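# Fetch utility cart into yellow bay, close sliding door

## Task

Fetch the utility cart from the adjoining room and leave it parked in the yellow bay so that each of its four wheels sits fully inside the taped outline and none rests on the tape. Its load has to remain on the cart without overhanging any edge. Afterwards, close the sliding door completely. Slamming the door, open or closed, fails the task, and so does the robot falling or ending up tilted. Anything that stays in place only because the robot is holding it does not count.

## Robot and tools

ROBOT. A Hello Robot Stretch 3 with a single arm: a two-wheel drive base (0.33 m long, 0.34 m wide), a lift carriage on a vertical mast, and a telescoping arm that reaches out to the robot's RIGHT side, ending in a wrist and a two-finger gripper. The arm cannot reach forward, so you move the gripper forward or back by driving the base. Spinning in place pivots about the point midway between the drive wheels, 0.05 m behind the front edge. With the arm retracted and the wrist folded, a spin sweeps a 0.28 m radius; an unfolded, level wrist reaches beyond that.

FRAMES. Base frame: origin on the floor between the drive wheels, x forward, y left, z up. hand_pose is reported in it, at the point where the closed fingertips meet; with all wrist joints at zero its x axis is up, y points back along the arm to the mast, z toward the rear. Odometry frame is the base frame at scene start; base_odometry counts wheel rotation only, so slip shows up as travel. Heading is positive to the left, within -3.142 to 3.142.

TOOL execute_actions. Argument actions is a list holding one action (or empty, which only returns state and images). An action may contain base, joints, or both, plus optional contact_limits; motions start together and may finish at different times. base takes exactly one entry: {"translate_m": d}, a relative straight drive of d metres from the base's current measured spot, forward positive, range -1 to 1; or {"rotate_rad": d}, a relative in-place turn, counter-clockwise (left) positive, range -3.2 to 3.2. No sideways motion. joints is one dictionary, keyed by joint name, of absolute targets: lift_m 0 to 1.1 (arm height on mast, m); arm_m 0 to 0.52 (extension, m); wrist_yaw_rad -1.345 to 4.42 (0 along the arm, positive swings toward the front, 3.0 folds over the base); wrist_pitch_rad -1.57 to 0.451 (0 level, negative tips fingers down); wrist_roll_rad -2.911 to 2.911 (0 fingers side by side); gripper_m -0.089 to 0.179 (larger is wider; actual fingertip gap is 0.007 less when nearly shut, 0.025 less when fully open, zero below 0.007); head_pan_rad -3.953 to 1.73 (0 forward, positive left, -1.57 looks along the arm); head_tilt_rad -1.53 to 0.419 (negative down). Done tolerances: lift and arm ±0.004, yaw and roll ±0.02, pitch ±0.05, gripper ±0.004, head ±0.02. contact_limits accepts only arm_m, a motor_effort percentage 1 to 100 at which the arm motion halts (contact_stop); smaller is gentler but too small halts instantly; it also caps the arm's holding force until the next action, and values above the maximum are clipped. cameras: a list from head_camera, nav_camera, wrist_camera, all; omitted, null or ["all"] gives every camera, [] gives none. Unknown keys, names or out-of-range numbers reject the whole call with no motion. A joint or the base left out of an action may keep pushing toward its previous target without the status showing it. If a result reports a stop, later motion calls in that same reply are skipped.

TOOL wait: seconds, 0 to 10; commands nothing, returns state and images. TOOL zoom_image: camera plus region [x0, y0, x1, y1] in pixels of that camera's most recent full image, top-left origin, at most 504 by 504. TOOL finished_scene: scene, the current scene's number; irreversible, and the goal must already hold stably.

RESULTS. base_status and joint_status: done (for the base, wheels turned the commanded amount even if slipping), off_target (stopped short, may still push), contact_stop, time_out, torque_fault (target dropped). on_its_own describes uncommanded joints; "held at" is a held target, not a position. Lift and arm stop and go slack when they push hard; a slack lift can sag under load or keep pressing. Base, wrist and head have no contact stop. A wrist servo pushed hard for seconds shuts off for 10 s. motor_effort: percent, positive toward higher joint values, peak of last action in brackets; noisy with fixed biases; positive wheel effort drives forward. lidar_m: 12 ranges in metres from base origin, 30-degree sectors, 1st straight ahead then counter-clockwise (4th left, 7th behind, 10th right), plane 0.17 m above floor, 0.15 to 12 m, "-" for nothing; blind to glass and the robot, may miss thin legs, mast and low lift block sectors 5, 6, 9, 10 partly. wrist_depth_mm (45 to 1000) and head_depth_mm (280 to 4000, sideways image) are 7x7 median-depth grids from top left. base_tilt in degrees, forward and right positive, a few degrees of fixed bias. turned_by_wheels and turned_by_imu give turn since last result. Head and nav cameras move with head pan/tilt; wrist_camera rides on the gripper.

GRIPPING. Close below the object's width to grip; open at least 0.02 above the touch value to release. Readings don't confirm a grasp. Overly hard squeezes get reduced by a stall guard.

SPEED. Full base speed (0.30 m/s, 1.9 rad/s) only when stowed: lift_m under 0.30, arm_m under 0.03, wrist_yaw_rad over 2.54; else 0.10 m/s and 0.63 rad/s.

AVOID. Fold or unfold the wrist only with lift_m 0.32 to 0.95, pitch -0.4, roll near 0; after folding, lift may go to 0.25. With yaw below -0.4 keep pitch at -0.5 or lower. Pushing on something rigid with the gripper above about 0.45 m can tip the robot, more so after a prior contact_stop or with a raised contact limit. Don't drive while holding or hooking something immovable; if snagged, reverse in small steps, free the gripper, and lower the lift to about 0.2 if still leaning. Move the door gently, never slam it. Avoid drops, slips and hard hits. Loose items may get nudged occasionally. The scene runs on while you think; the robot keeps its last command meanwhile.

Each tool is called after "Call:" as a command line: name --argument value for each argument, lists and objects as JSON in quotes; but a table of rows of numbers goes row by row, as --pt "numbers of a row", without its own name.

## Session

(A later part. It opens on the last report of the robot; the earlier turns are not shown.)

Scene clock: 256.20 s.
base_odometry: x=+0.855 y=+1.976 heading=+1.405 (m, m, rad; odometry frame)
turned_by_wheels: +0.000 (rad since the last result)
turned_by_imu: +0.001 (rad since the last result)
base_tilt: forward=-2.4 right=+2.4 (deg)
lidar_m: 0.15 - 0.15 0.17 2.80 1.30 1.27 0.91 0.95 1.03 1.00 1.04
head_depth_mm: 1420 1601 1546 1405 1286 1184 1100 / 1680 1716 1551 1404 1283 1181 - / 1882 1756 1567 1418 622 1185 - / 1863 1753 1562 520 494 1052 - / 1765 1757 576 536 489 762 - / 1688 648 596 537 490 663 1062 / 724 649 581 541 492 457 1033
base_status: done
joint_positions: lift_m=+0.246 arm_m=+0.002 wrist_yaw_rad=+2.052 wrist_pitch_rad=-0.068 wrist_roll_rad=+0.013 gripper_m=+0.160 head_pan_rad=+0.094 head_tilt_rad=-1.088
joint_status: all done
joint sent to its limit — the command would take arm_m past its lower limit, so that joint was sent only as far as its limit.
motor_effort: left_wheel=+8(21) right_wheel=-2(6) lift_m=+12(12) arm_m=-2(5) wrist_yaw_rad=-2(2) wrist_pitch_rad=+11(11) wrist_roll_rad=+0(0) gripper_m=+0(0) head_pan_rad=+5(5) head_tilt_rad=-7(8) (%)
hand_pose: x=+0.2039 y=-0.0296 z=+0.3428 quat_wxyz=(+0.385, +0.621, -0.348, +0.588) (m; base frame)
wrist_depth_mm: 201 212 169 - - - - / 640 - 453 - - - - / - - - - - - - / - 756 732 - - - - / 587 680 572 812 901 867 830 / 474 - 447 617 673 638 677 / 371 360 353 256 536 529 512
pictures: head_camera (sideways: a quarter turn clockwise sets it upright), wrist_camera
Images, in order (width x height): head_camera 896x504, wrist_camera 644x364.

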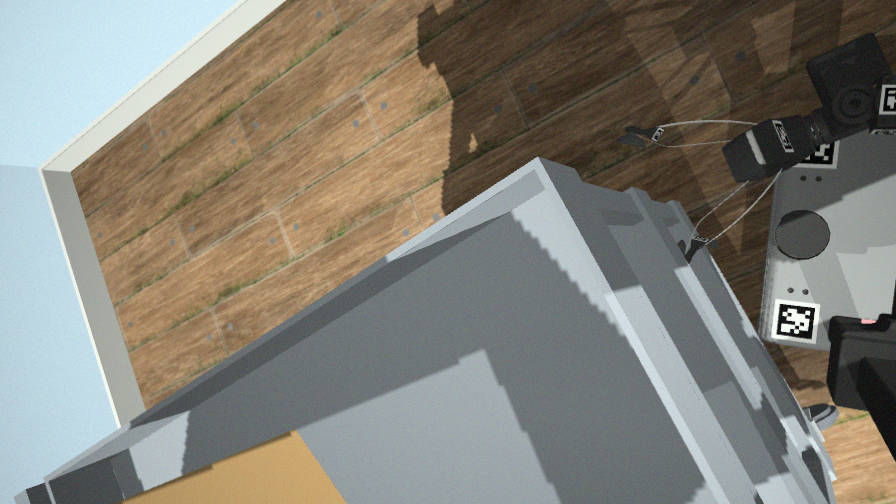

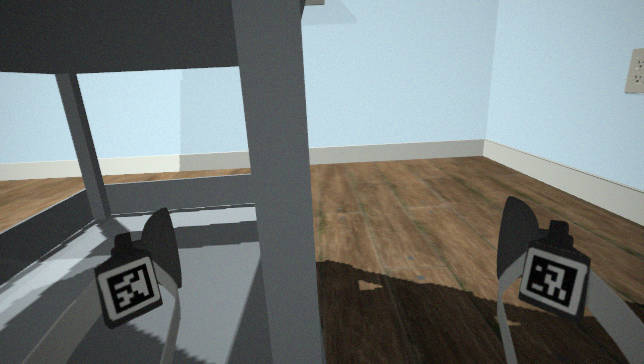

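Call:
execute_actions --actions '[{"joints":{"gripper_m":-0.03}}]' --cameras '["wrist_camera"]'

Call:
execute_actions --actions '[{"base":{"translate_m":-0.15}}]'

Scene clock: 260.30 s.
base_odometry: x=+0.855 y=+1.976 heading=+1.406 (m, m, rad; odometry frame)
turned_by_wheels: +0.001 (rad since the last result)
turned_by_imu: +0.002 (rad since the last result)
base_tilt: forward=-2.4 right=+2.4 (deg)
lidar_m: 0.15 - 0.15 0.17 2.80 1.29 1.27 0.91 0.95 1.03 1.00 1.04
head_depth_mm: 1428 1612 1557 1413 1274 1180 1099 / 1680 1731 1558 1407 1285 1181 - / 1877 1749 1564 1408 612 1185 - / 1853 1763 1569 521 492 1063 - / 1786 1770 577 537 489 760 - / 1697 646 596 538 490 467 1080 / 721 637 578 540 492 456 1035
base_status: not commanded
joint_positions: lift_m=+0.245 arm_m=+0.002 wrist_yaw_rad=+2.133 wrist_pitch_rad=-0.068 wrist_roll_rad=+0.013 gripper_m=-0.028 head_pan_rad=+0.094 head_tilt_rad=-1.088
joint_status: all done
on_its_own: wrist_yaw_rad is held at +2.120, not at your +2.050, by its stall guard, which is not easing now; left_wheel is at rest, and its effort (+21) is outside its rest range (-18 to +18); wrist_yaw_rad is at rest, and its effort (-16) is outside its rest range (-12 to +12)
motor_effort: left_wheel=+21(21) right_wheel=-18(18) lift_m=+14(13) arm_m=+1(3) wrist_yaw_rad=-16(72) wrist_pitch_rad=+11(11) wrist_roll_rad=+0(0) gripper_m=-34(100) head_pan_rad=+4(3) head_tilt_rad=-7(7) (%)
hand_pose: x=+0.1936 y=-0.0114 z=+0.3426 quat_wxyz=(+0.361, +0.634, -0.322, +0.603) (m; base frame)
wrist_depth_mm: 201 211 227 123 - - - / - 685 - 128 - - - / - - - 134 - - - / - 785 787 142 - - - / 551 619 619 146 917 867 865 / 469 462 455 156 627 679 647 / 375 360 355 246 533 535 518
pictures: wrist_camera
Images, in order (width x height): wrist_camera 644x364.

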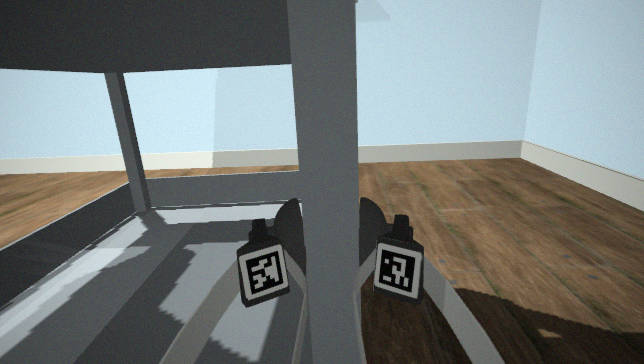

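Scene clock: 262.83 s.
base_odometry: x=+0.831 y=+1.828 heading=+1.406 (m, m, rad; odometry frame)
turned_by_wheels: +0.000 (rad since the last result)
turned_by_imu: +0.000 (rad since the last result)
base_tilt: forward=-2.3 right=+2.3 (deg)
lidar_m: 0.16 0.16 0.17 0.26 2.72 1.16 1.12 0.78 0.82 1.11 1.07 1.11
head_depth_mm: 1547 1673 1564 1401 1269 1184 1102 / 1799 1729 1562 1412 1290 1181 1116 / 1952 1744 1567 1375 556 1180 - / 1906 1758 584 534 500 1143 - / 1774 655 594 536 495 1052 - / 689 554 598 538 490 781 1123 / 429 504 582 540 492 754 1103
base_status: done
joint_positions: lift_m=+0.245 arm_m=+0.002 wrist_yaw_rad=+2.114 wrist_pitch_rad=-0.068 wrist_roll_rad=+0.013 gripper_m=-0.015 head_pan_rad=+0.094 head_tilt_rad=-1.088
joint_status: not commanded
on_its_own: wrist_yaw_rad is held at +2.120, not at your +2.050, by its stall guard, which is not easing now; gripper_m is held at -0.016, not at your -0.030, by its stall guard, which is still easing
motor_effort: left_wheel=+1(16) right_wheel=-7(20) lift_m=+14(13) arm_m=+1(1) wrist_yaw_rad=+8(24) wrist_pitch_rad=+11(11) wrist_roll_rad=+0(0) gripper_m=-23(33) head_pan_rad=+3(3) head_tilt_rad=-7(7) (%)
hand_pose: x=+0.1961 y=-0.0155 z=+0.3426 quat_wxyz=(+0.366, +0.631, -0.328, +0.600) (m; base frame)
wrist_depth_mm: 202 211 231 125 - - - / - - - 130 - - - / - - - 136 - - - / - - 781 143 - - - / - 583 620 148 933 857 839 / 447 460 453 158 619 657 645 / 371 362 355 168 523 517 514
pictures: head_camera (sideways: a quarter turn clockwise sets it upright), nav_camera (sideways: a quarter turn counterclockwise sets it upright), wrist_camera
Images, in order (width x height): head_camera 896x504, nav_camera 672x504, wrist_camera 644x364.

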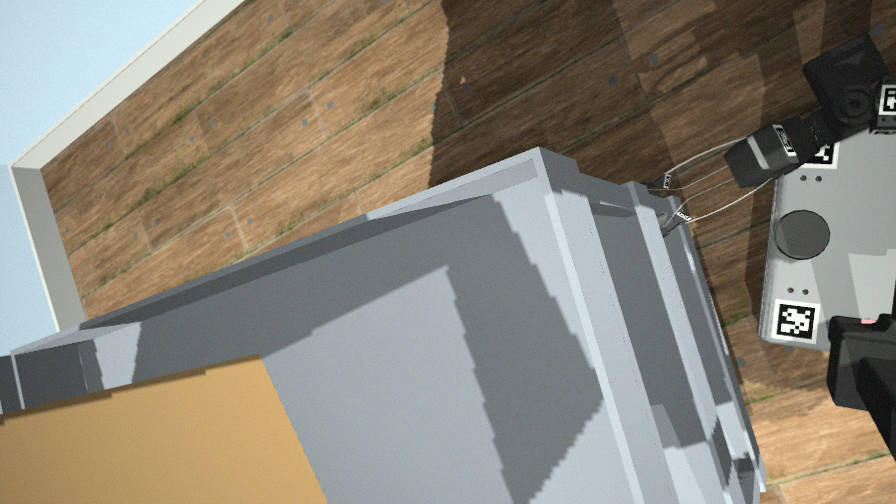

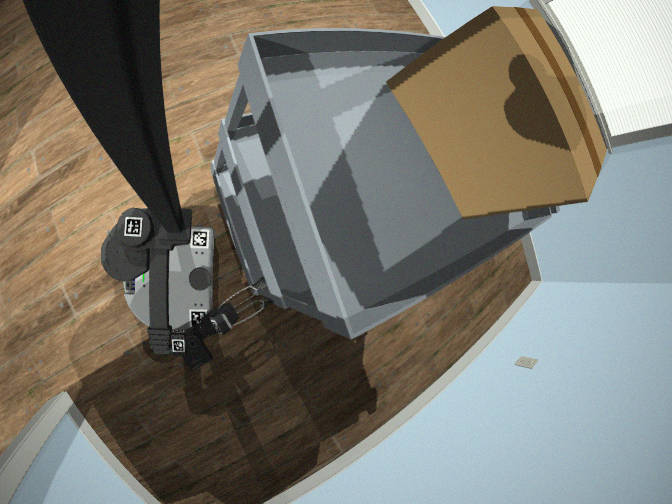

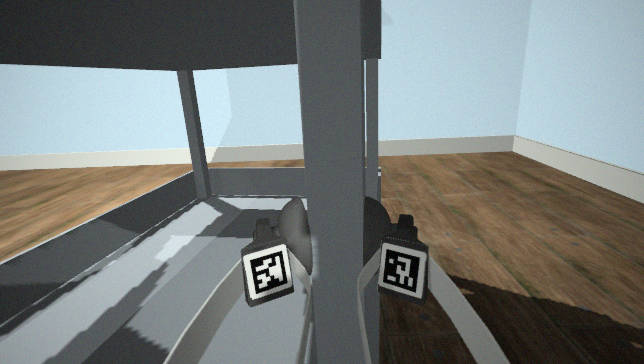

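Call:
execute_actions --actions '[{"base":{"translate_m":-0.5},"joints":{"gripper_m":-0.01,"wrist_yaw_rad":2.12,"head_pan_rad":0.3,"head_tilt_rad":-1.0}}]'

Scene clock: 278.47 s.
base_odometry: x=+0.749 y=+1.335 heading=+1.406 (m, m, rad; odometry frame)
turned_by_wheels: +0.000 (rad since the last result)
turned_by_imu: +0.002 (rad since the last result)
base_tilt: forward=-2.3 right=+2.4 (deg)
lidar_m: 0.50 0.52 2.36 2.54 1.34 0.69 0.62 2.49 0.51 0.50 1.32 1.37
head_depth_mm: 889 787 1644 1474 1324 1197 1081 / 776 735 638 983 1327 1199 1104 / 758 739 661 971 1277 1206 1115 / 759 743 1010 991 1290 1210 1123 / 760 745 1035 1187 1312 1212 1134 / 835 748 1017 1143 1341 1208 1111 / 2041 686 1659 1517 1348 1214 1113
base_status: done
joint_positions: lift_m=+0.245 arm_m=+0.002 wrist_yaw_rad=+2.118 wrist_pitch_rad=-0.068 wrist_roll_rad=+0.013 gripper_m=-0.010 head_pan_rad=+0.293 head_tilt_rad=-1.001
joint_status: all done
motor_effort: left_wheel=+2(2) right_wheel=-2(14) lift_m=+14(13) arm_m=+1(1) wrist_yaw_rad=+3(27) wrist_pitch_rad=+11(11) wrist_roll_rad=-1(0) gripper_m=-7(22) head_pan_rad=+4(26) head_tilt_rad=+1(13) (%)
hand_pose: x=+0.1956 y=-0.0146 z=+0.3428 quat_wxyz=(+0.365, +0.632, -0.327, +0.600) (m; base frame)
wrist_depth_mm: - - 540 460 403 - - / - - - - - - - / - - - - - - - / - - - 885 786 - - / - 982 832 - 467 839 832 / 729 715 708 626 559 664 657 / 578 566 555 553 548 532 516
pictures: head_camera (sideways: a quarter turn clockwise sets it upright), nav_camera (sideways: a quarter turn counterclockwise sets it upright), wrist_camera
Images, in order (width x height): head_camera 896x504, nav_camera 672x504, wrist_camera 644x364.

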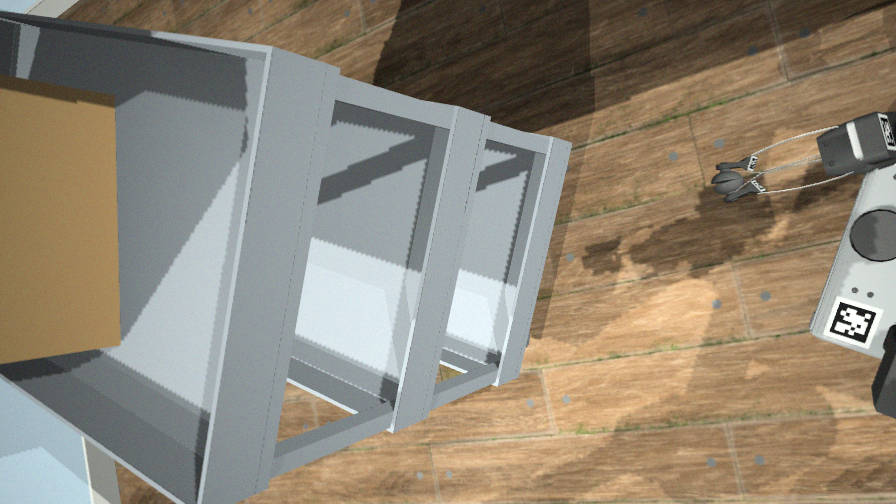

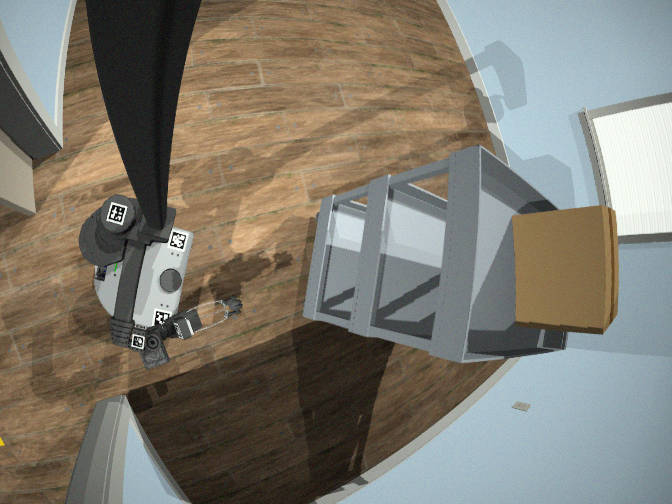

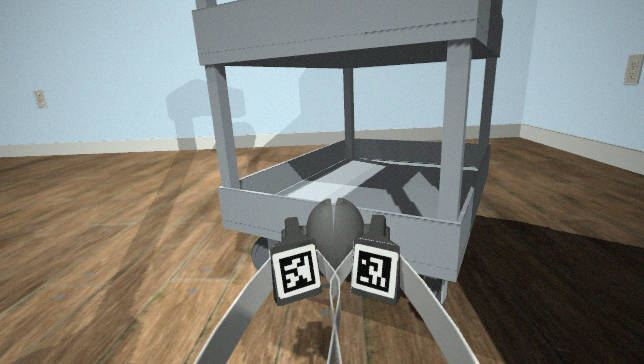

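Call:
execute_actions --actions '[{"base":{"translate_m":0.3},"joints":{"gripper_m":0.17,"head_pan_rad":0.1,"head_tilt_rad":-1.1}}]'

Scene clock: 295.77 s.
base_odometry: x=+0.798 y=+1.631 heading=+1.407 (m, m, rad; odometry frame)
turned_by_wheels: +0.000 (rad since the last result)
turned_by_imu: +0.000 (rad since the last result)
base_tilt: forward=-2.4 right=+2.4 (deg)
lidar_m: 0.21 0.21 0.28 2.69 2.33 0.96 0.92 2.76 0.64 0.87 1.17 1.22
head_depth_mm: 1706 1742 1557 1400 1283 1184 1098 / 1916 1732 1565 1412 1283 1180 1120 / 743 687 611 550 1245 1187 - / 557 639 592 535 804 1171 - / 505 611 595 536 806 1180 - / 494 597 597 539 819 1180 1123 / 484 584 600 542 827 1180 1110
base_status: done
joint_positions: lift_m=+0.245 arm_m=+0.002 wrist_yaw_rad=+2.118 wrist_pitch_rad=-0.068 wrist_roll_rad=+0.013 gripper_m=+0.170 head_pan_rad=+0.107 head_tilt_rad=-1.086
joint_status: all done
motor_effort: left_wheel=+2(5) right_wheel=-2(4) lift_m=+13(13) arm_m=+0(1) wrist_yaw_rad=+2(3) wrist_pitch_rad=+11(11) wrist_roll_rad=+0(0) gripper_m=+1(97) head_pan_rad=-4(26) head_tilt_rad=-7(24) (%)
hand_pose: x=+0.1956 y=-0.0146 z=+0.3428 quat_wxyz=(+0.365, +0.632, -0.327, +0.600) (m; base frame)
wrist_depth_mm: 256 221 228 156 278 - - / - - - 164 - - - / - - - 172 - - - / - - 816 179 780 - - / 688 570 608 189 541 893 863 / 671 - 445 199 435 648 - / 564 339 290 327 357 531 502
pictures: head_camera (sideways: a quarter turn clockwise sets it upright), nav_camera (sideways: a quarter turn counterclockwise sets it upright), wrist_camera
Images, in order (width x height): head_camera 896x504, nav_camera 672x504, wrist_camera 644x364.

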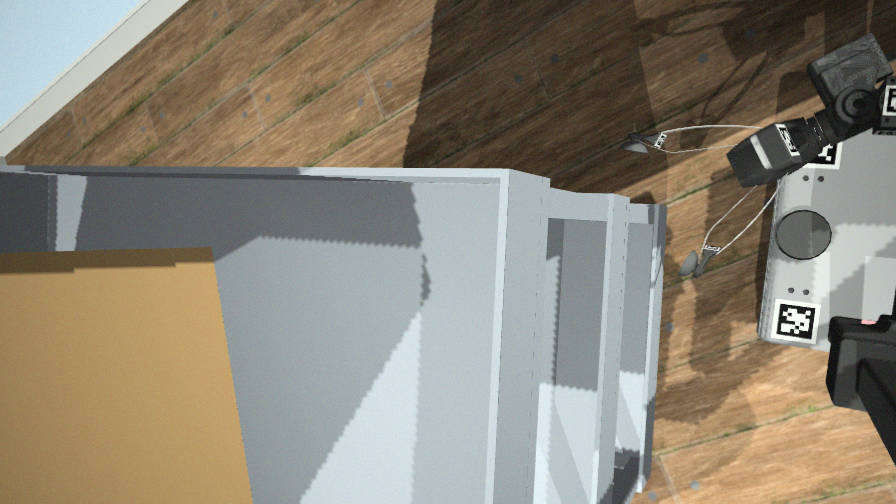

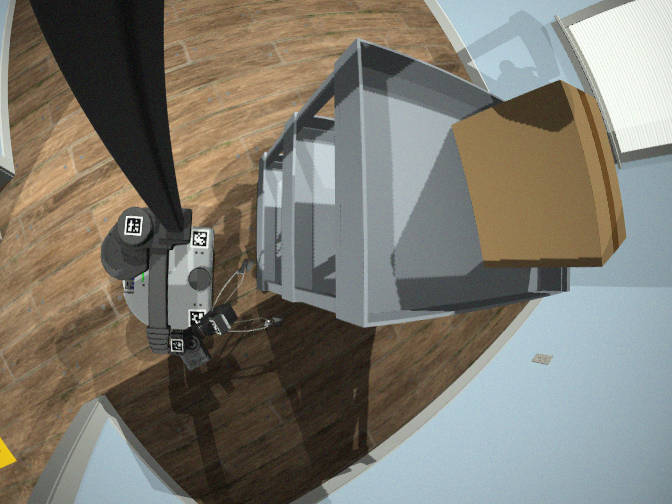

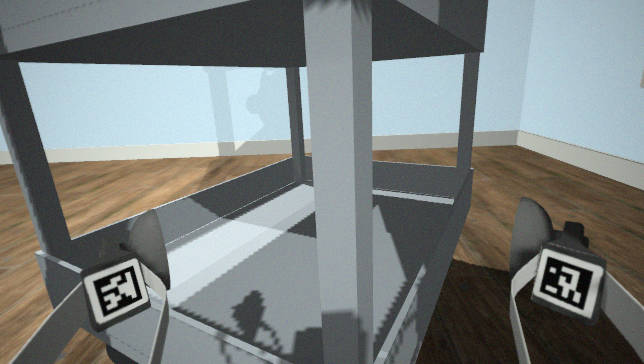

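Call:
execute_actions --actions '[{"base":{"translate_m":0.085},"joints":{"wrist_yaw_rad":2.24}}]' --cameras '["wrist_camera","head_camera"]'

Scene clock: 300.17 s.
base_odometry: x=+0.812 y=+1.715 heading=+1.407 (m, m, rad; odometry frame)
turned_by_wheels: +0.000 (rad since the last result)
turned_by_imu: +0.000 (rad since the last result)
base_tilt: forward=-2.4 right=+2.4 (deg)
lidar_m: 1.61 0.15 0.16 0.40 2.60 1.04 1.01 0.70 0.70 0.98 1.13 1.17
head_depth_mm: 1636 1706 1550 1405 1280 1176 1097 / 1887 1753 1570 1404 1287 1178 - / 714 683 611 548 496 1178 - / 697 640 593 534 487 855 - / 422 513 587 537 488 1050 - / 413 499 586 537 490 991 1125 / 405 487 579 540 492 1069 1109
base_status: done
joint_positions: lift_m=+0.245 arm_m=+0.002 wrist_yaw_rad=+2.238 wrist_pitch_rad=-0.068 wrist_roll_rad=+0.013 gripper_m=+0.170 head_pan_rad=+0.107 head_tilt_rad=-1.087
joint_status: all done
motor_effort: left_wheel=+2(5) right_wheel=-2(3) lift_m=+13(13) arm_m=+1(0) wrist_yaw_rad=+3(2) wrist_pitch_rad=+11(11) wrist_roll_rad=+0(0) gripper_m=+1(1) head_pan_rad=-4(5) head_tilt_rad=-8(8) (%)
hand_pose: x=+0.1782 y=+0.0104 z=+0.3428 quat_wxyz=(+0.328, +0.650, -0.289, +0.621) (m; base frame)
wrist_depth_mm: 203 211 96 95 268 373 - / - - 439 98 - - - / - - - 102 - - - / - - 661 105 713 654 - / 887 549 562 109 565 522 864 / 409 - 428 115 432 528 - / 534 345 355 123 332 511 505
pictures: head_camera (sideways: a quarter turn clockwise sets it upright), wrist_camera
Images, in order (width x height): head_camera 896x504, wrist_camera 644x364.

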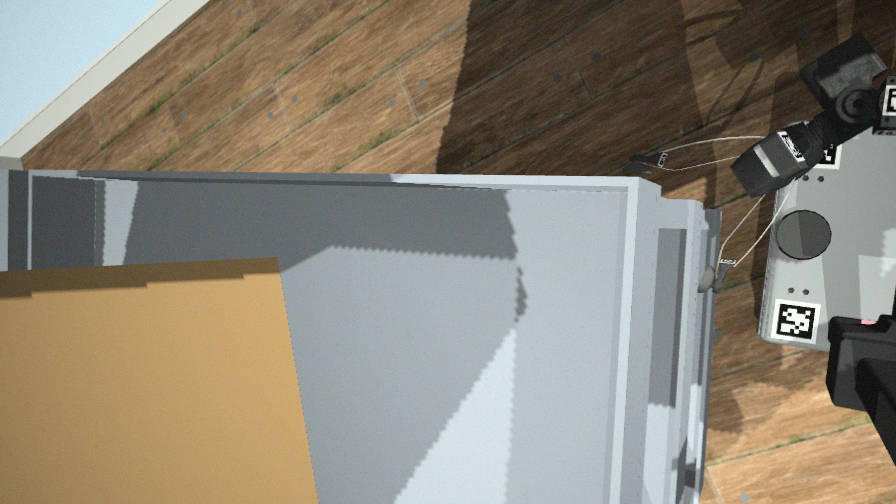

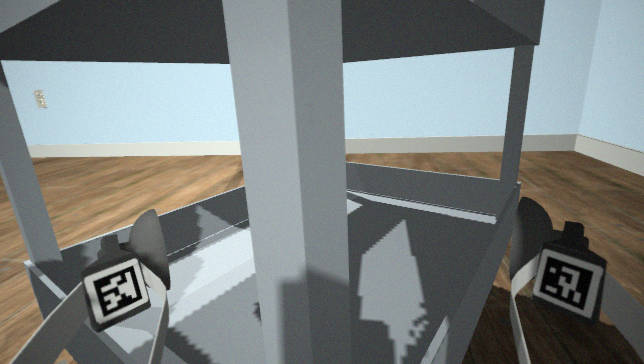

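Call:
execute_actions --actions '[{"base":{"translate_m":0.035}}]' --cameras '["wrist_camera"]'

Call:
execute_actions --actions '[{"joints":{"gripper_m":-0.03}}]' --cameras '["wrist_camera","head_camera"]'

Scene clock: 304.13 s.
base_odometry: x=+0.818 y=+1.749 heading=+1.407 (m, m, rad; odometry frame)
turned_by_wheels: +0.000 (rad since the last result)
turned_by_imu: +0.000 (rad since the last result)
base_tilt: forward=-2.4 right=+2.4 (deg)
lidar_m: - - 0.15 0.28 2.68 1.08 1.04 0.73 0.73 1.03 1.11 1.15
head_depth_mm: 1619 1718 1554 1405 1284 1178 1100 / 1893 1754 1556 1404 1279 1176 - / 713 686 607 548 496 1170 - / 680 653 584 534 487 464 - / 388 472 577 537 489 571 - / 381 459 571 540 490 753 1130 / 373 449 564 540 491 753 1105
base_status: done
joint_positions: lift_m=+0.245 arm_m=+0.002 wrist_yaw_rad=+2.238 wrist_pitch_rad=-0.068 wrist_roll_rad=+0.013 gripper_m=+0.170 head_pan_rad=+0.107 head_tilt_rad=-1.087
joint_status: not commanded
motor_effort: left_wheel=+1(6) right_wheel=-3(3) lift_m=+13(13) arm_m=+1(1) wrist_yaw_rad=+2(2) wrist_pitch_rad=+11(11) wrist_roll_rad=+0(0) gripper_m=+0(1) head_pan_rad=-4(3) head_tilt_rad=-8(8) (%)
hand_pose: x=+0.1782 y=+0.0104 z=+0.3428 quat_wxyz=(+0.328, +0.650, -0.289, +0.621) (m; base frame)
wrist_depth_mm: 202 63 72 246 270 371 - / - 67 74 - - - - / - 73 76 - - - - / - 80 78 774 718 - - / - 84 80 583 574 544 858 / 418 87 82 441 430 532 - / 353 347 86 348 331 526 507
pictures: wrist_camera
Images, in order (width x height): wrist_camera 644x364.

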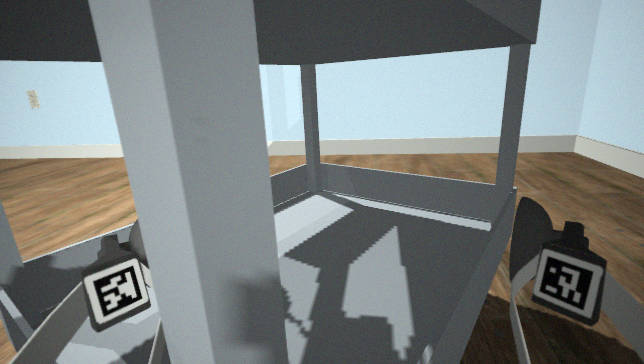

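Scene clock: 306.63 s.
base_odometry: x=+0.818 y=+1.749 heading=+1.407 (m, m, rad; odometry frame)
turned_by_wheels: +0.000 (rad since the last result)
turned_by_imu: +0.000 (rad since the last result)
base_tilt: forward=-2.4 right=+2.4 (deg)
lidar_m: - - 0.15 0.29 2.68 1.08 1.04 0.73 0.73 1.03 1.11 1.16
head_depth_mm: 1625 1707 1560 1402 1287 1177 1098 / 1883 1759 1559 1413 1294 1185 - / 711 684 595 533 487 733 - / 677 641 585 536 487 748 - / 397 481 578 536 488 752 - / 387 467 572 539 492 751 1121 / 379 456 570 539 491 763 1105
base_status: not commanded
joint_positions: lift_m=+0.245 arm_m=+0.002 wrist_yaw_rad=+2.311 wrist_pitch_rad=-0.067 wrist_roll_rad=+0.013 gripper_m=-0.028 head_pan_rad=+0.107 head_tilt_rad=-1.087
joint_status: all done
on_its_own: wrist_yaw_rad is held at +2.307, not at your +2.240, by its stall guard, which is not easing now
motor_effort: left_wheel=+2(6) right_wheel=-1(2) lift_m=+14(13) arm_m=+1(1) wrist_yaw_rad=-5(65) wrist_pitch_rad=+10(11) wrist_roll_rad=+0(0) gripper_m=-50(100) head_pan_rad=-4(4) head_tilt_rad=-8(8) (%)
hand_pose: x=+0.1663 y=+0.0245 z=+0.3430 quat_wxyz=(+0.305, +0.660, -0.265, +0.633) (m; base frame)
wrist_depth_mm: 199 209 169 65 225 293 - / - - - 68 - - - / - - - 71 - - - / - - - 75 695 618 - / 922 517 548 79 94 557 836 / 421 446 409 84 101 442 644 / 539 366 360 88 330 371 522
pictures: head_camera (sideways: a quarter turn clockwise sets it upright), wrist_camera
Images, in order (width x height): head_camera 896x504, wrist_camera 644x364.

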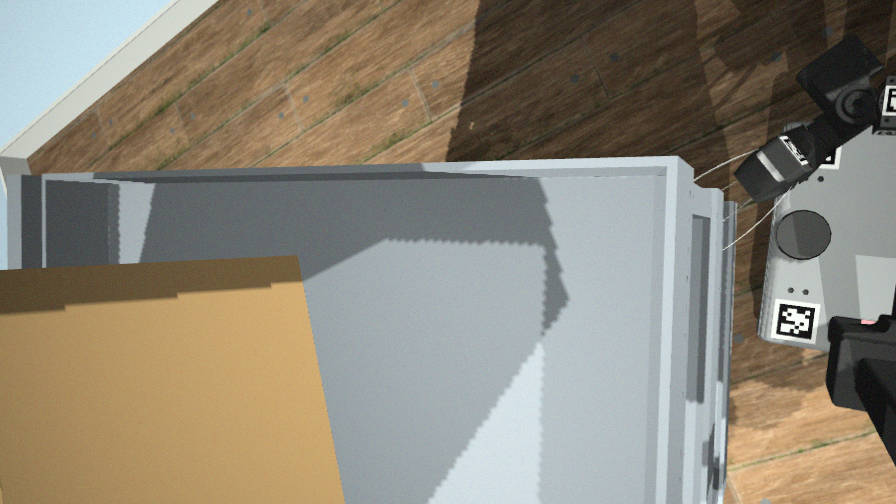

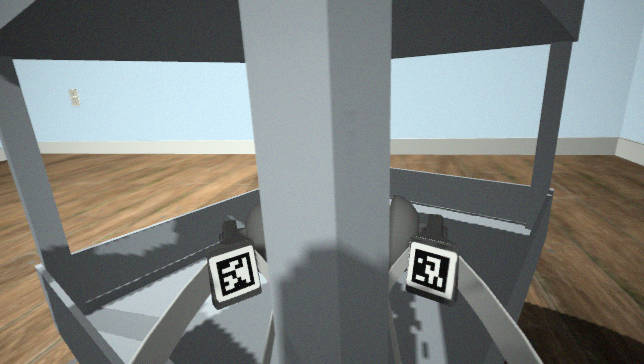

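Call:
execute_actions --actions '[{"base":{"translate_m":-0.42},"joints":{"wrist_yaw_rad":2.3}}]'

Scene clock: 314.10 s.
base_odometry: x=+0.749 y=+1.335 heading=+1.407 (m, m, rad; odometry frame)
turned_by_wheels: +0.000 (rad since the last result)
turned_by_imu: +0.002 (rad since the last result)
base_tilt: forward=-2.4 right=+2.3 (deg)
lidar_m: 0.15 0.23 2.36 2.54 1.34 0.69 0.62 2.50 0.51 0.50 1.32 0.15
head_depth_mm: 448 524 579 530 1064 1179 1107 / 483 574 588 532 496 1180 1115 / 529 628 591 534 486 772 - / 1997 664 593 535 735 1178 - / 2005 644 595 552 1255 1195 - / 2020 636 604 1375 1305 1195 1129 / 2006 1783 1545 1440 1297 1203 1109
base_status: done
joint_positions: lift_m=+0.245 arm_m=+0.002 wrist_yaw_rad=+2.162 wrist_pitch_rad=-0.067 wrist_roll_rad=+0.013 gripper_m=+0.006 head_pan_rad=+0.107 head_tilt_rad=-1.087
joint_status: wrist_yaw_rad off_target (ended at +2.162, target +2.300)
on_its_own: wrist_yaw_rad is held at +2.156, not at your +2.300, by its stall guard, which is not easing now; gripper_m is held at +0.005, not at your -0.030, by its stall guard, which is not easing now
motor_effort: left_wheel=+2(5) right_wheel=-2(15) lift_m=+13(14) arm_m=+1(1) wrist_yaw_rad=-7(45) wrist_pitch_rad=+11(11) wrist_roll_rad=+0(0) gripper_m=-23(41) head_pan_rad=-4(3) head_tilt_rad=-7(8) (%)
hand_pose: x=+0.1896 y=-0.0052 z=+0.3429 quat_wxyz=(+0.352, +0.639, -0.314, +0.608) (m; base frame)
wrist_depth_mm: - - - 77 261 293 326 / - - - 80 - - - / - - - 84 - - - / - - - 88 - 629 632 / - 994 - 92 559 554 542 / 750 704 689 98 389 420 410 / 582 586 564 104 347 337 333
pictures: head_camera (sideways: a quarter turn clockwise sets it upright), nav_camera (sideways: a quarter turn counterclockwise sets it upright), wrist_camera
Images, in order (width x height): head_camera 896x504, nav_camera 672x504, wrist_camera 644x364.

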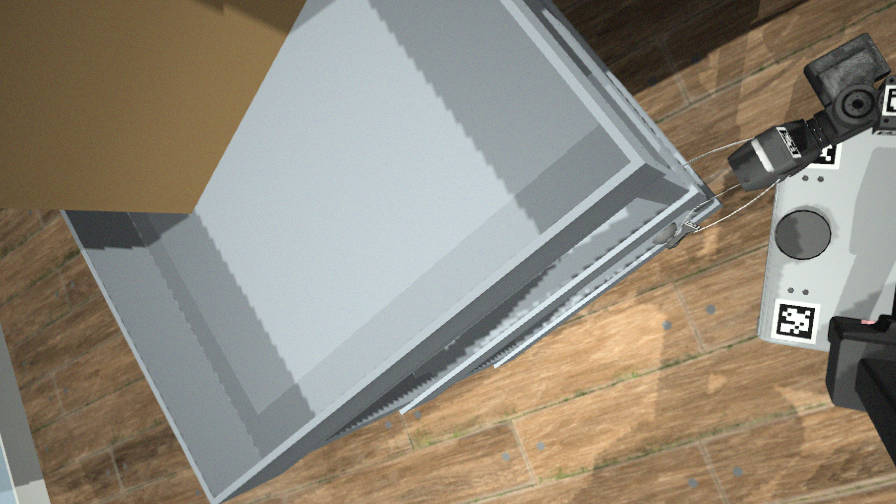

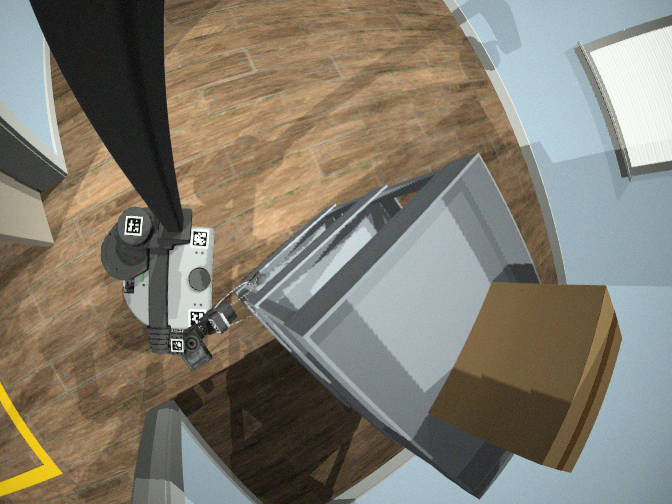

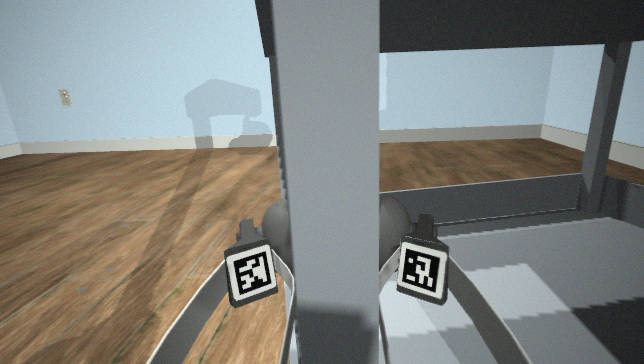

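Call:
execute_actions --actions '[]'

Scene clock: 328.83 s.
base_odometry: x=+0.749 y=+1.335 heading=+1.407 (m, m, rad; odometry frame)
turned_by_wheels: +0.000 (rad since the last result)
turned_by_imu: +0.000 (rad since the last result)
base_tilt: forward=-2.4 right=+2.4 (deg)
lidar_m: 0.15 0.23 2.36 2.54 1.34 0.69 0.62 2.49 0.51 0.50 1.32 0.15
head_depth_mm: 448 525 577 530 1060 1176 1106 / 483 573 588 530 497 1183 1112 / 528 627 591 532 487 776 - / 1990 663 592 535 734 1174 - / 2029 644 596 552 1248 1190 - / 2011 636 605 1380 1297 1198 1126 / 1998 1789 1544 1433 1305 1207 1112
base_status: done
joint_positions: lift_m=+0.245 arm_m=+0.002 wrist_yaw_rad=+2.162 wrist_pitch_rad=-0.067 wrist_roll_rad=+0.013 gripper_m=+0.006 head_pan_rad=+0.107 head_tilt_rad=-1.087
joint_status: wrist_yaw_rad off_target (ended at +2.162, target +2.300)
on_its_own: wrist_yaw_rad is held at +2.156, not at your +2.300, by its stall guard, which is not easing now; gripper_m is held at +0.005, not at your -0.030, by its stall guard, which is not easing now
motor_effort: left_wheel=+2(5) right_wheel=-2(15) lift_m=+13(14) arm_m=+1(1) wrist_yaw_rad=-7(45) wrist_pitch_rad=+11(11) wrist_roll_rad=-1(0) gripper_m=-22(41) head_pan_rad=-4(3) head_tilt_rad=-8(8) (%)
hand_pose: x=+0.1896 y=-0.0052 z=+0.3429 quat_wxyz=(+0.352, +0.639, -0.314, +0.608) (m; base frame)
wrist_depth_mm: - - - 77 259 295 327 / - - - 80 - - - / - - - 84 - - - / - - - 88 - 625 618 / - - - 92 555 556 540 / 721 715 692 98 392 425 411 / 580 569 561 104 340 338 331
pictures: head_camera (sideways: a quarter turn clockwise sets it upright), nav_camera (sideways: a quarter turn counterclockwise sets it upright), wrist_camera
Images, in order (width x height): head_camera 896x504, nav_camera 672x504, wrist_camera 644x364.

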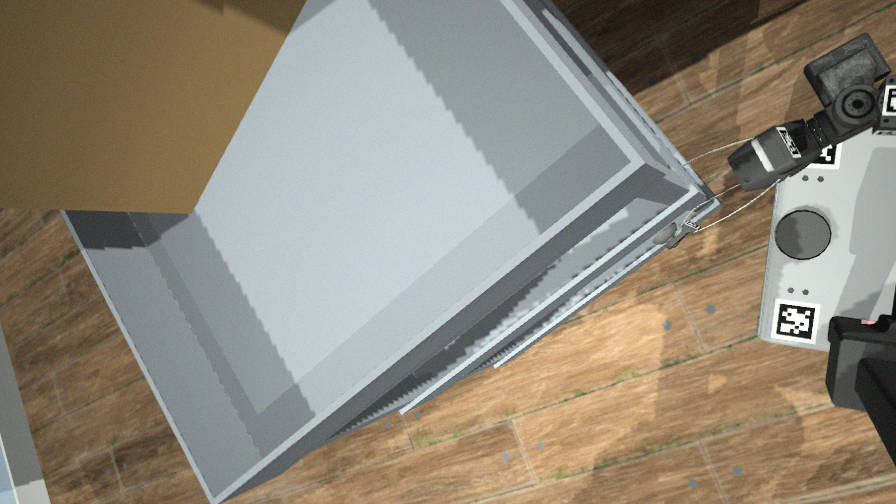

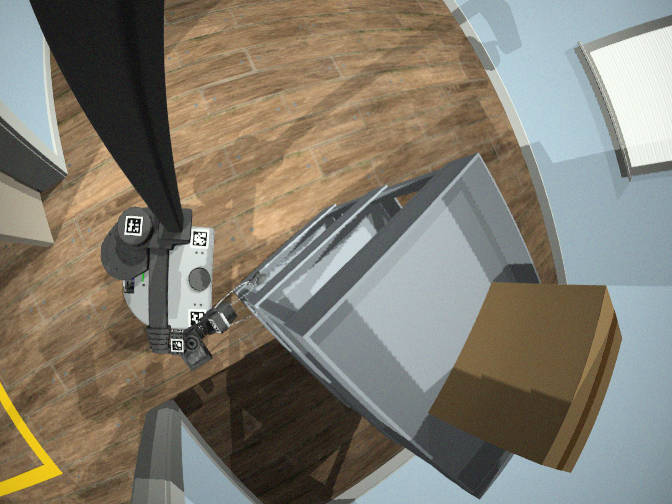

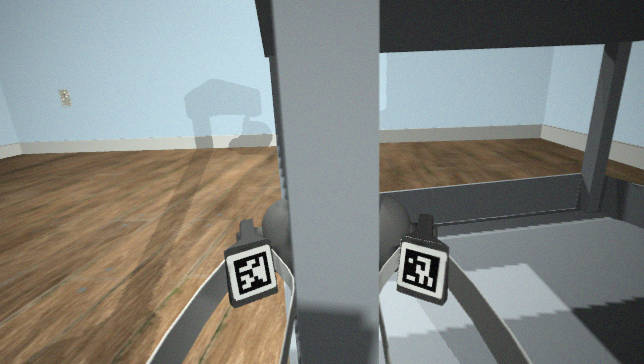

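Call:
execute_actions --actions '[{"base":{"rotate_rad":0.25},"joints":{"wrist_yaw_rad":2.16}}]'

Call:
execute_actions --actions '[{"base":{"rotate_rad":0.22},"joints":{"head_pan_rad":0.0,"head_tilt_rad":-0.9}}]'

Scene clock: 351.17 s.
base_odometry: x=+0.749 y=+1.335 heading=+1.656 (m, m, rad; odometry frame)
turned_by_wheels: +0.250 (rad since the last result)
turned_by_imu: +0.250 (rad since the last result)
base_tilt: forward=-2.4 right=+2.4 (deg)
lidar_m: 0.15 0.43 2.62 2.45 0.70 0.62 2.50 2.50 0.51 0.70 0.30 0.15
head_depth_mm: 543 601 586 530 495 1163 1099 / 1984 659 588 530 486 1157 1114 / 1997 650 591 532 485 884 - / 2001 640 593 551 1142 1182 - / 2020 630 882 1406 1294 1195 - / 2012 1772 1579 1421 1302 1197 1121 / 2025 1778 1599 1429 1310 1195 1111
base_status: done
joint_positions: lift_m=+0.245 arm_m=+0.002 wrist_yaw_rad=+2.137 wrist_pitch_rad=-0.067 wrist_roll_rad=+0.014 gripper_m=+0.006 head_pan_rad=+0.107 head_tilt_rad=-1.087
joint_status: wrist_yaw_rad off_target (ended at +2.137, target +2.160)
on_its_own: gripper_m is held at +0.005, not at your -0.030, by its stall guard, which is not easing now; wrist_yaw_rad is at rest, and its effort (+30) is outside its rest range (-12 to +12)
motor_effort: left_wheel=-3(5) right_wheel=+10(12) lift_m=+13(13) arm_m=-1(1) wrist_yaw_rad=+30(26) wrist_pitch_rad=+11(11) wrist_roll_rad=+0(0) gripper_m=-23(24) head_pan_rad=-4(4) head_tilt_rad=-8(7) (%)
hand_pose: x=+0.1931 y=-0.0108 z=+0.3430 quat_wxyz=(+0.359, +0.635, -0.322, +0.604) (m; base frame)
wrist_depth_mm: - - - 74 260 292 324 / - - - 77 - - - / - - - 81 - - - / - - - 85 - - - / - 990 - 89 539 533 520 / 726 722 705 94 387 420 410 / 593 572 567 100 342 335 332
pictures: head_camera (sideways: a quarter turn clockwise sets it upright), nav_camera (sideways: a quarter turn counterclockwise sets it upright), wrist_camera
Images, in order (width x height): head_camera 896x504, nav_camera 672x504, wrist_camera 644x364.

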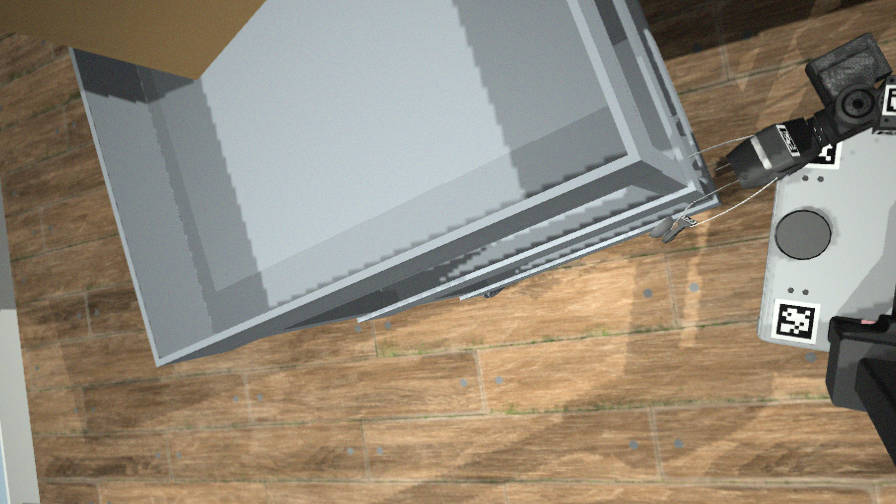

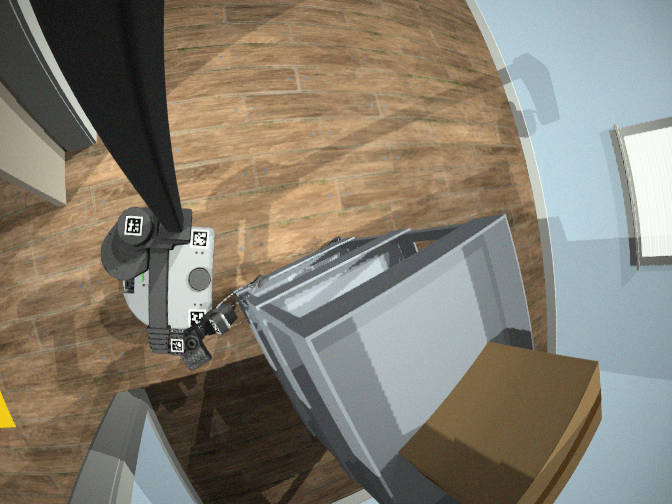

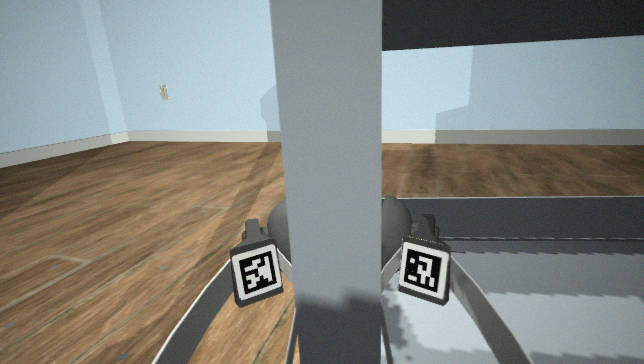

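Scene clock: 352.47 s.
base_odometry: x=+0.749 y=+1.335 heading=+1.876 (m, m, rad; odometry frame)
turned_by_wheels: +0.220 (rad since the last result)
turned_by_imu: +0.218 (rad since the last result)
base_tilt: forward=-2.3 right=+2.4 (deg)
lidar_m: 0.15 2.34 2.58 1.71 0.72 0.63 2.50 0.55 0.50 1.16 0.22 0.15
head_depth_mm: 2079 2218 689 605 528 466 1057 / 2091 2251 692 604 528 469 902 / 2069 2249 681 610 530 469 720 / 2068 2272 679 636 901 1199 1094 / 2050 2261 1873 1610 1404 1233 1114 / 2051 2234 1886 1619 1399 1241 1118 / 2056 2269 1884 1627 1409 1248 1120
base_status: done
joint_positions: lift_m=+0.245 arm_m=+0.002 wrist_yaw_rad=+2.084 wrist_pitch_rad=-0.067 wrist_roll_rad=+0.014 gripper_m=+0.009 head_pan_rad=+0.007 head_tilt_rad=-0.902
joint_status: all done
on_its_own: wrist_yaw_rad is held at +2.109, not at your +2.160, by its stall guard, which is still easing; gripper_m is held at +0.008, not at your -0.030, by its stall guard, which is still easing
motor_effort: left_wheel=-4(8) right_wheel=+12(15) lift_m=+14(13) arm_m=-1(1) wrist_yaw_rad=+33(45) wrist_pitch_rad=+11(11) wrist_roll_rad=-1(1) gripper_m=-18(26) head_pan_rad=-5(17) head_tilt_rad=+1(23) (%)
hand_pose: x=+0.2000 y=-0.0224 z=+0.3430 quat_wxyz=(+0.375, +0.626, -0.339, +0.594) (m; base frame)
wrist_depth_mm: - - - 71 263 292 332 / - - - 75 - - - / - - - 78 - - - / - - - 82 - - - / - 993 - 86 515 498 463 / 749 726 675 91 390 423 406 / 573 577 560 96 328 338 330
pictures: head_camera (sideways: a quarter turn clockwise sets it upright), nav_camera (sideways: a quarter turn counterclockwise sets it upright), wrist_camera
Images, in order (width x height): head_camera 896x504, nav_camera 672x504, wrist_camera 644x364.

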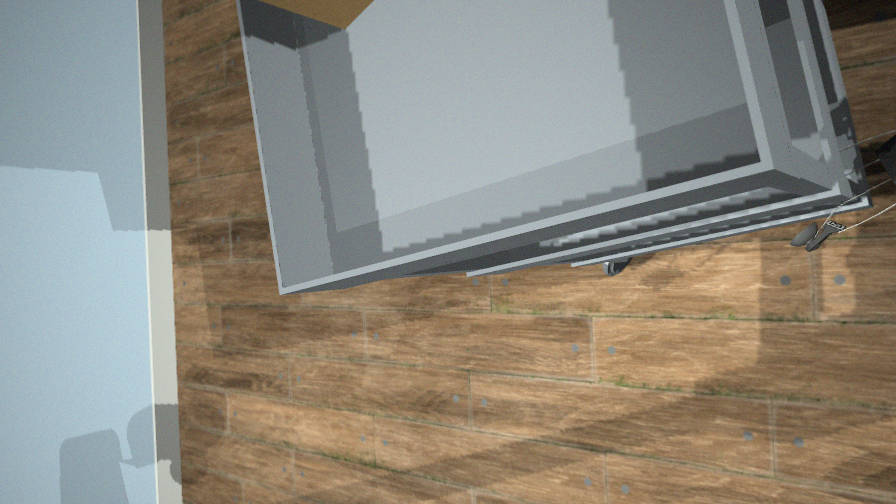

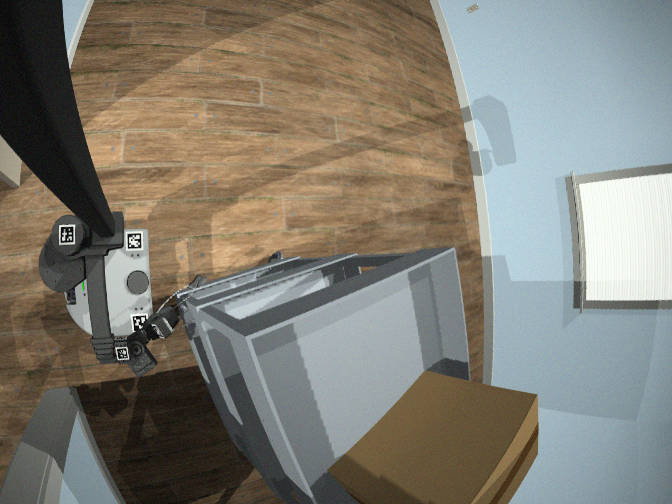

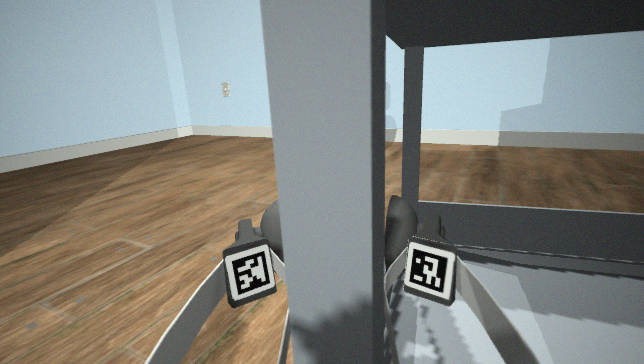

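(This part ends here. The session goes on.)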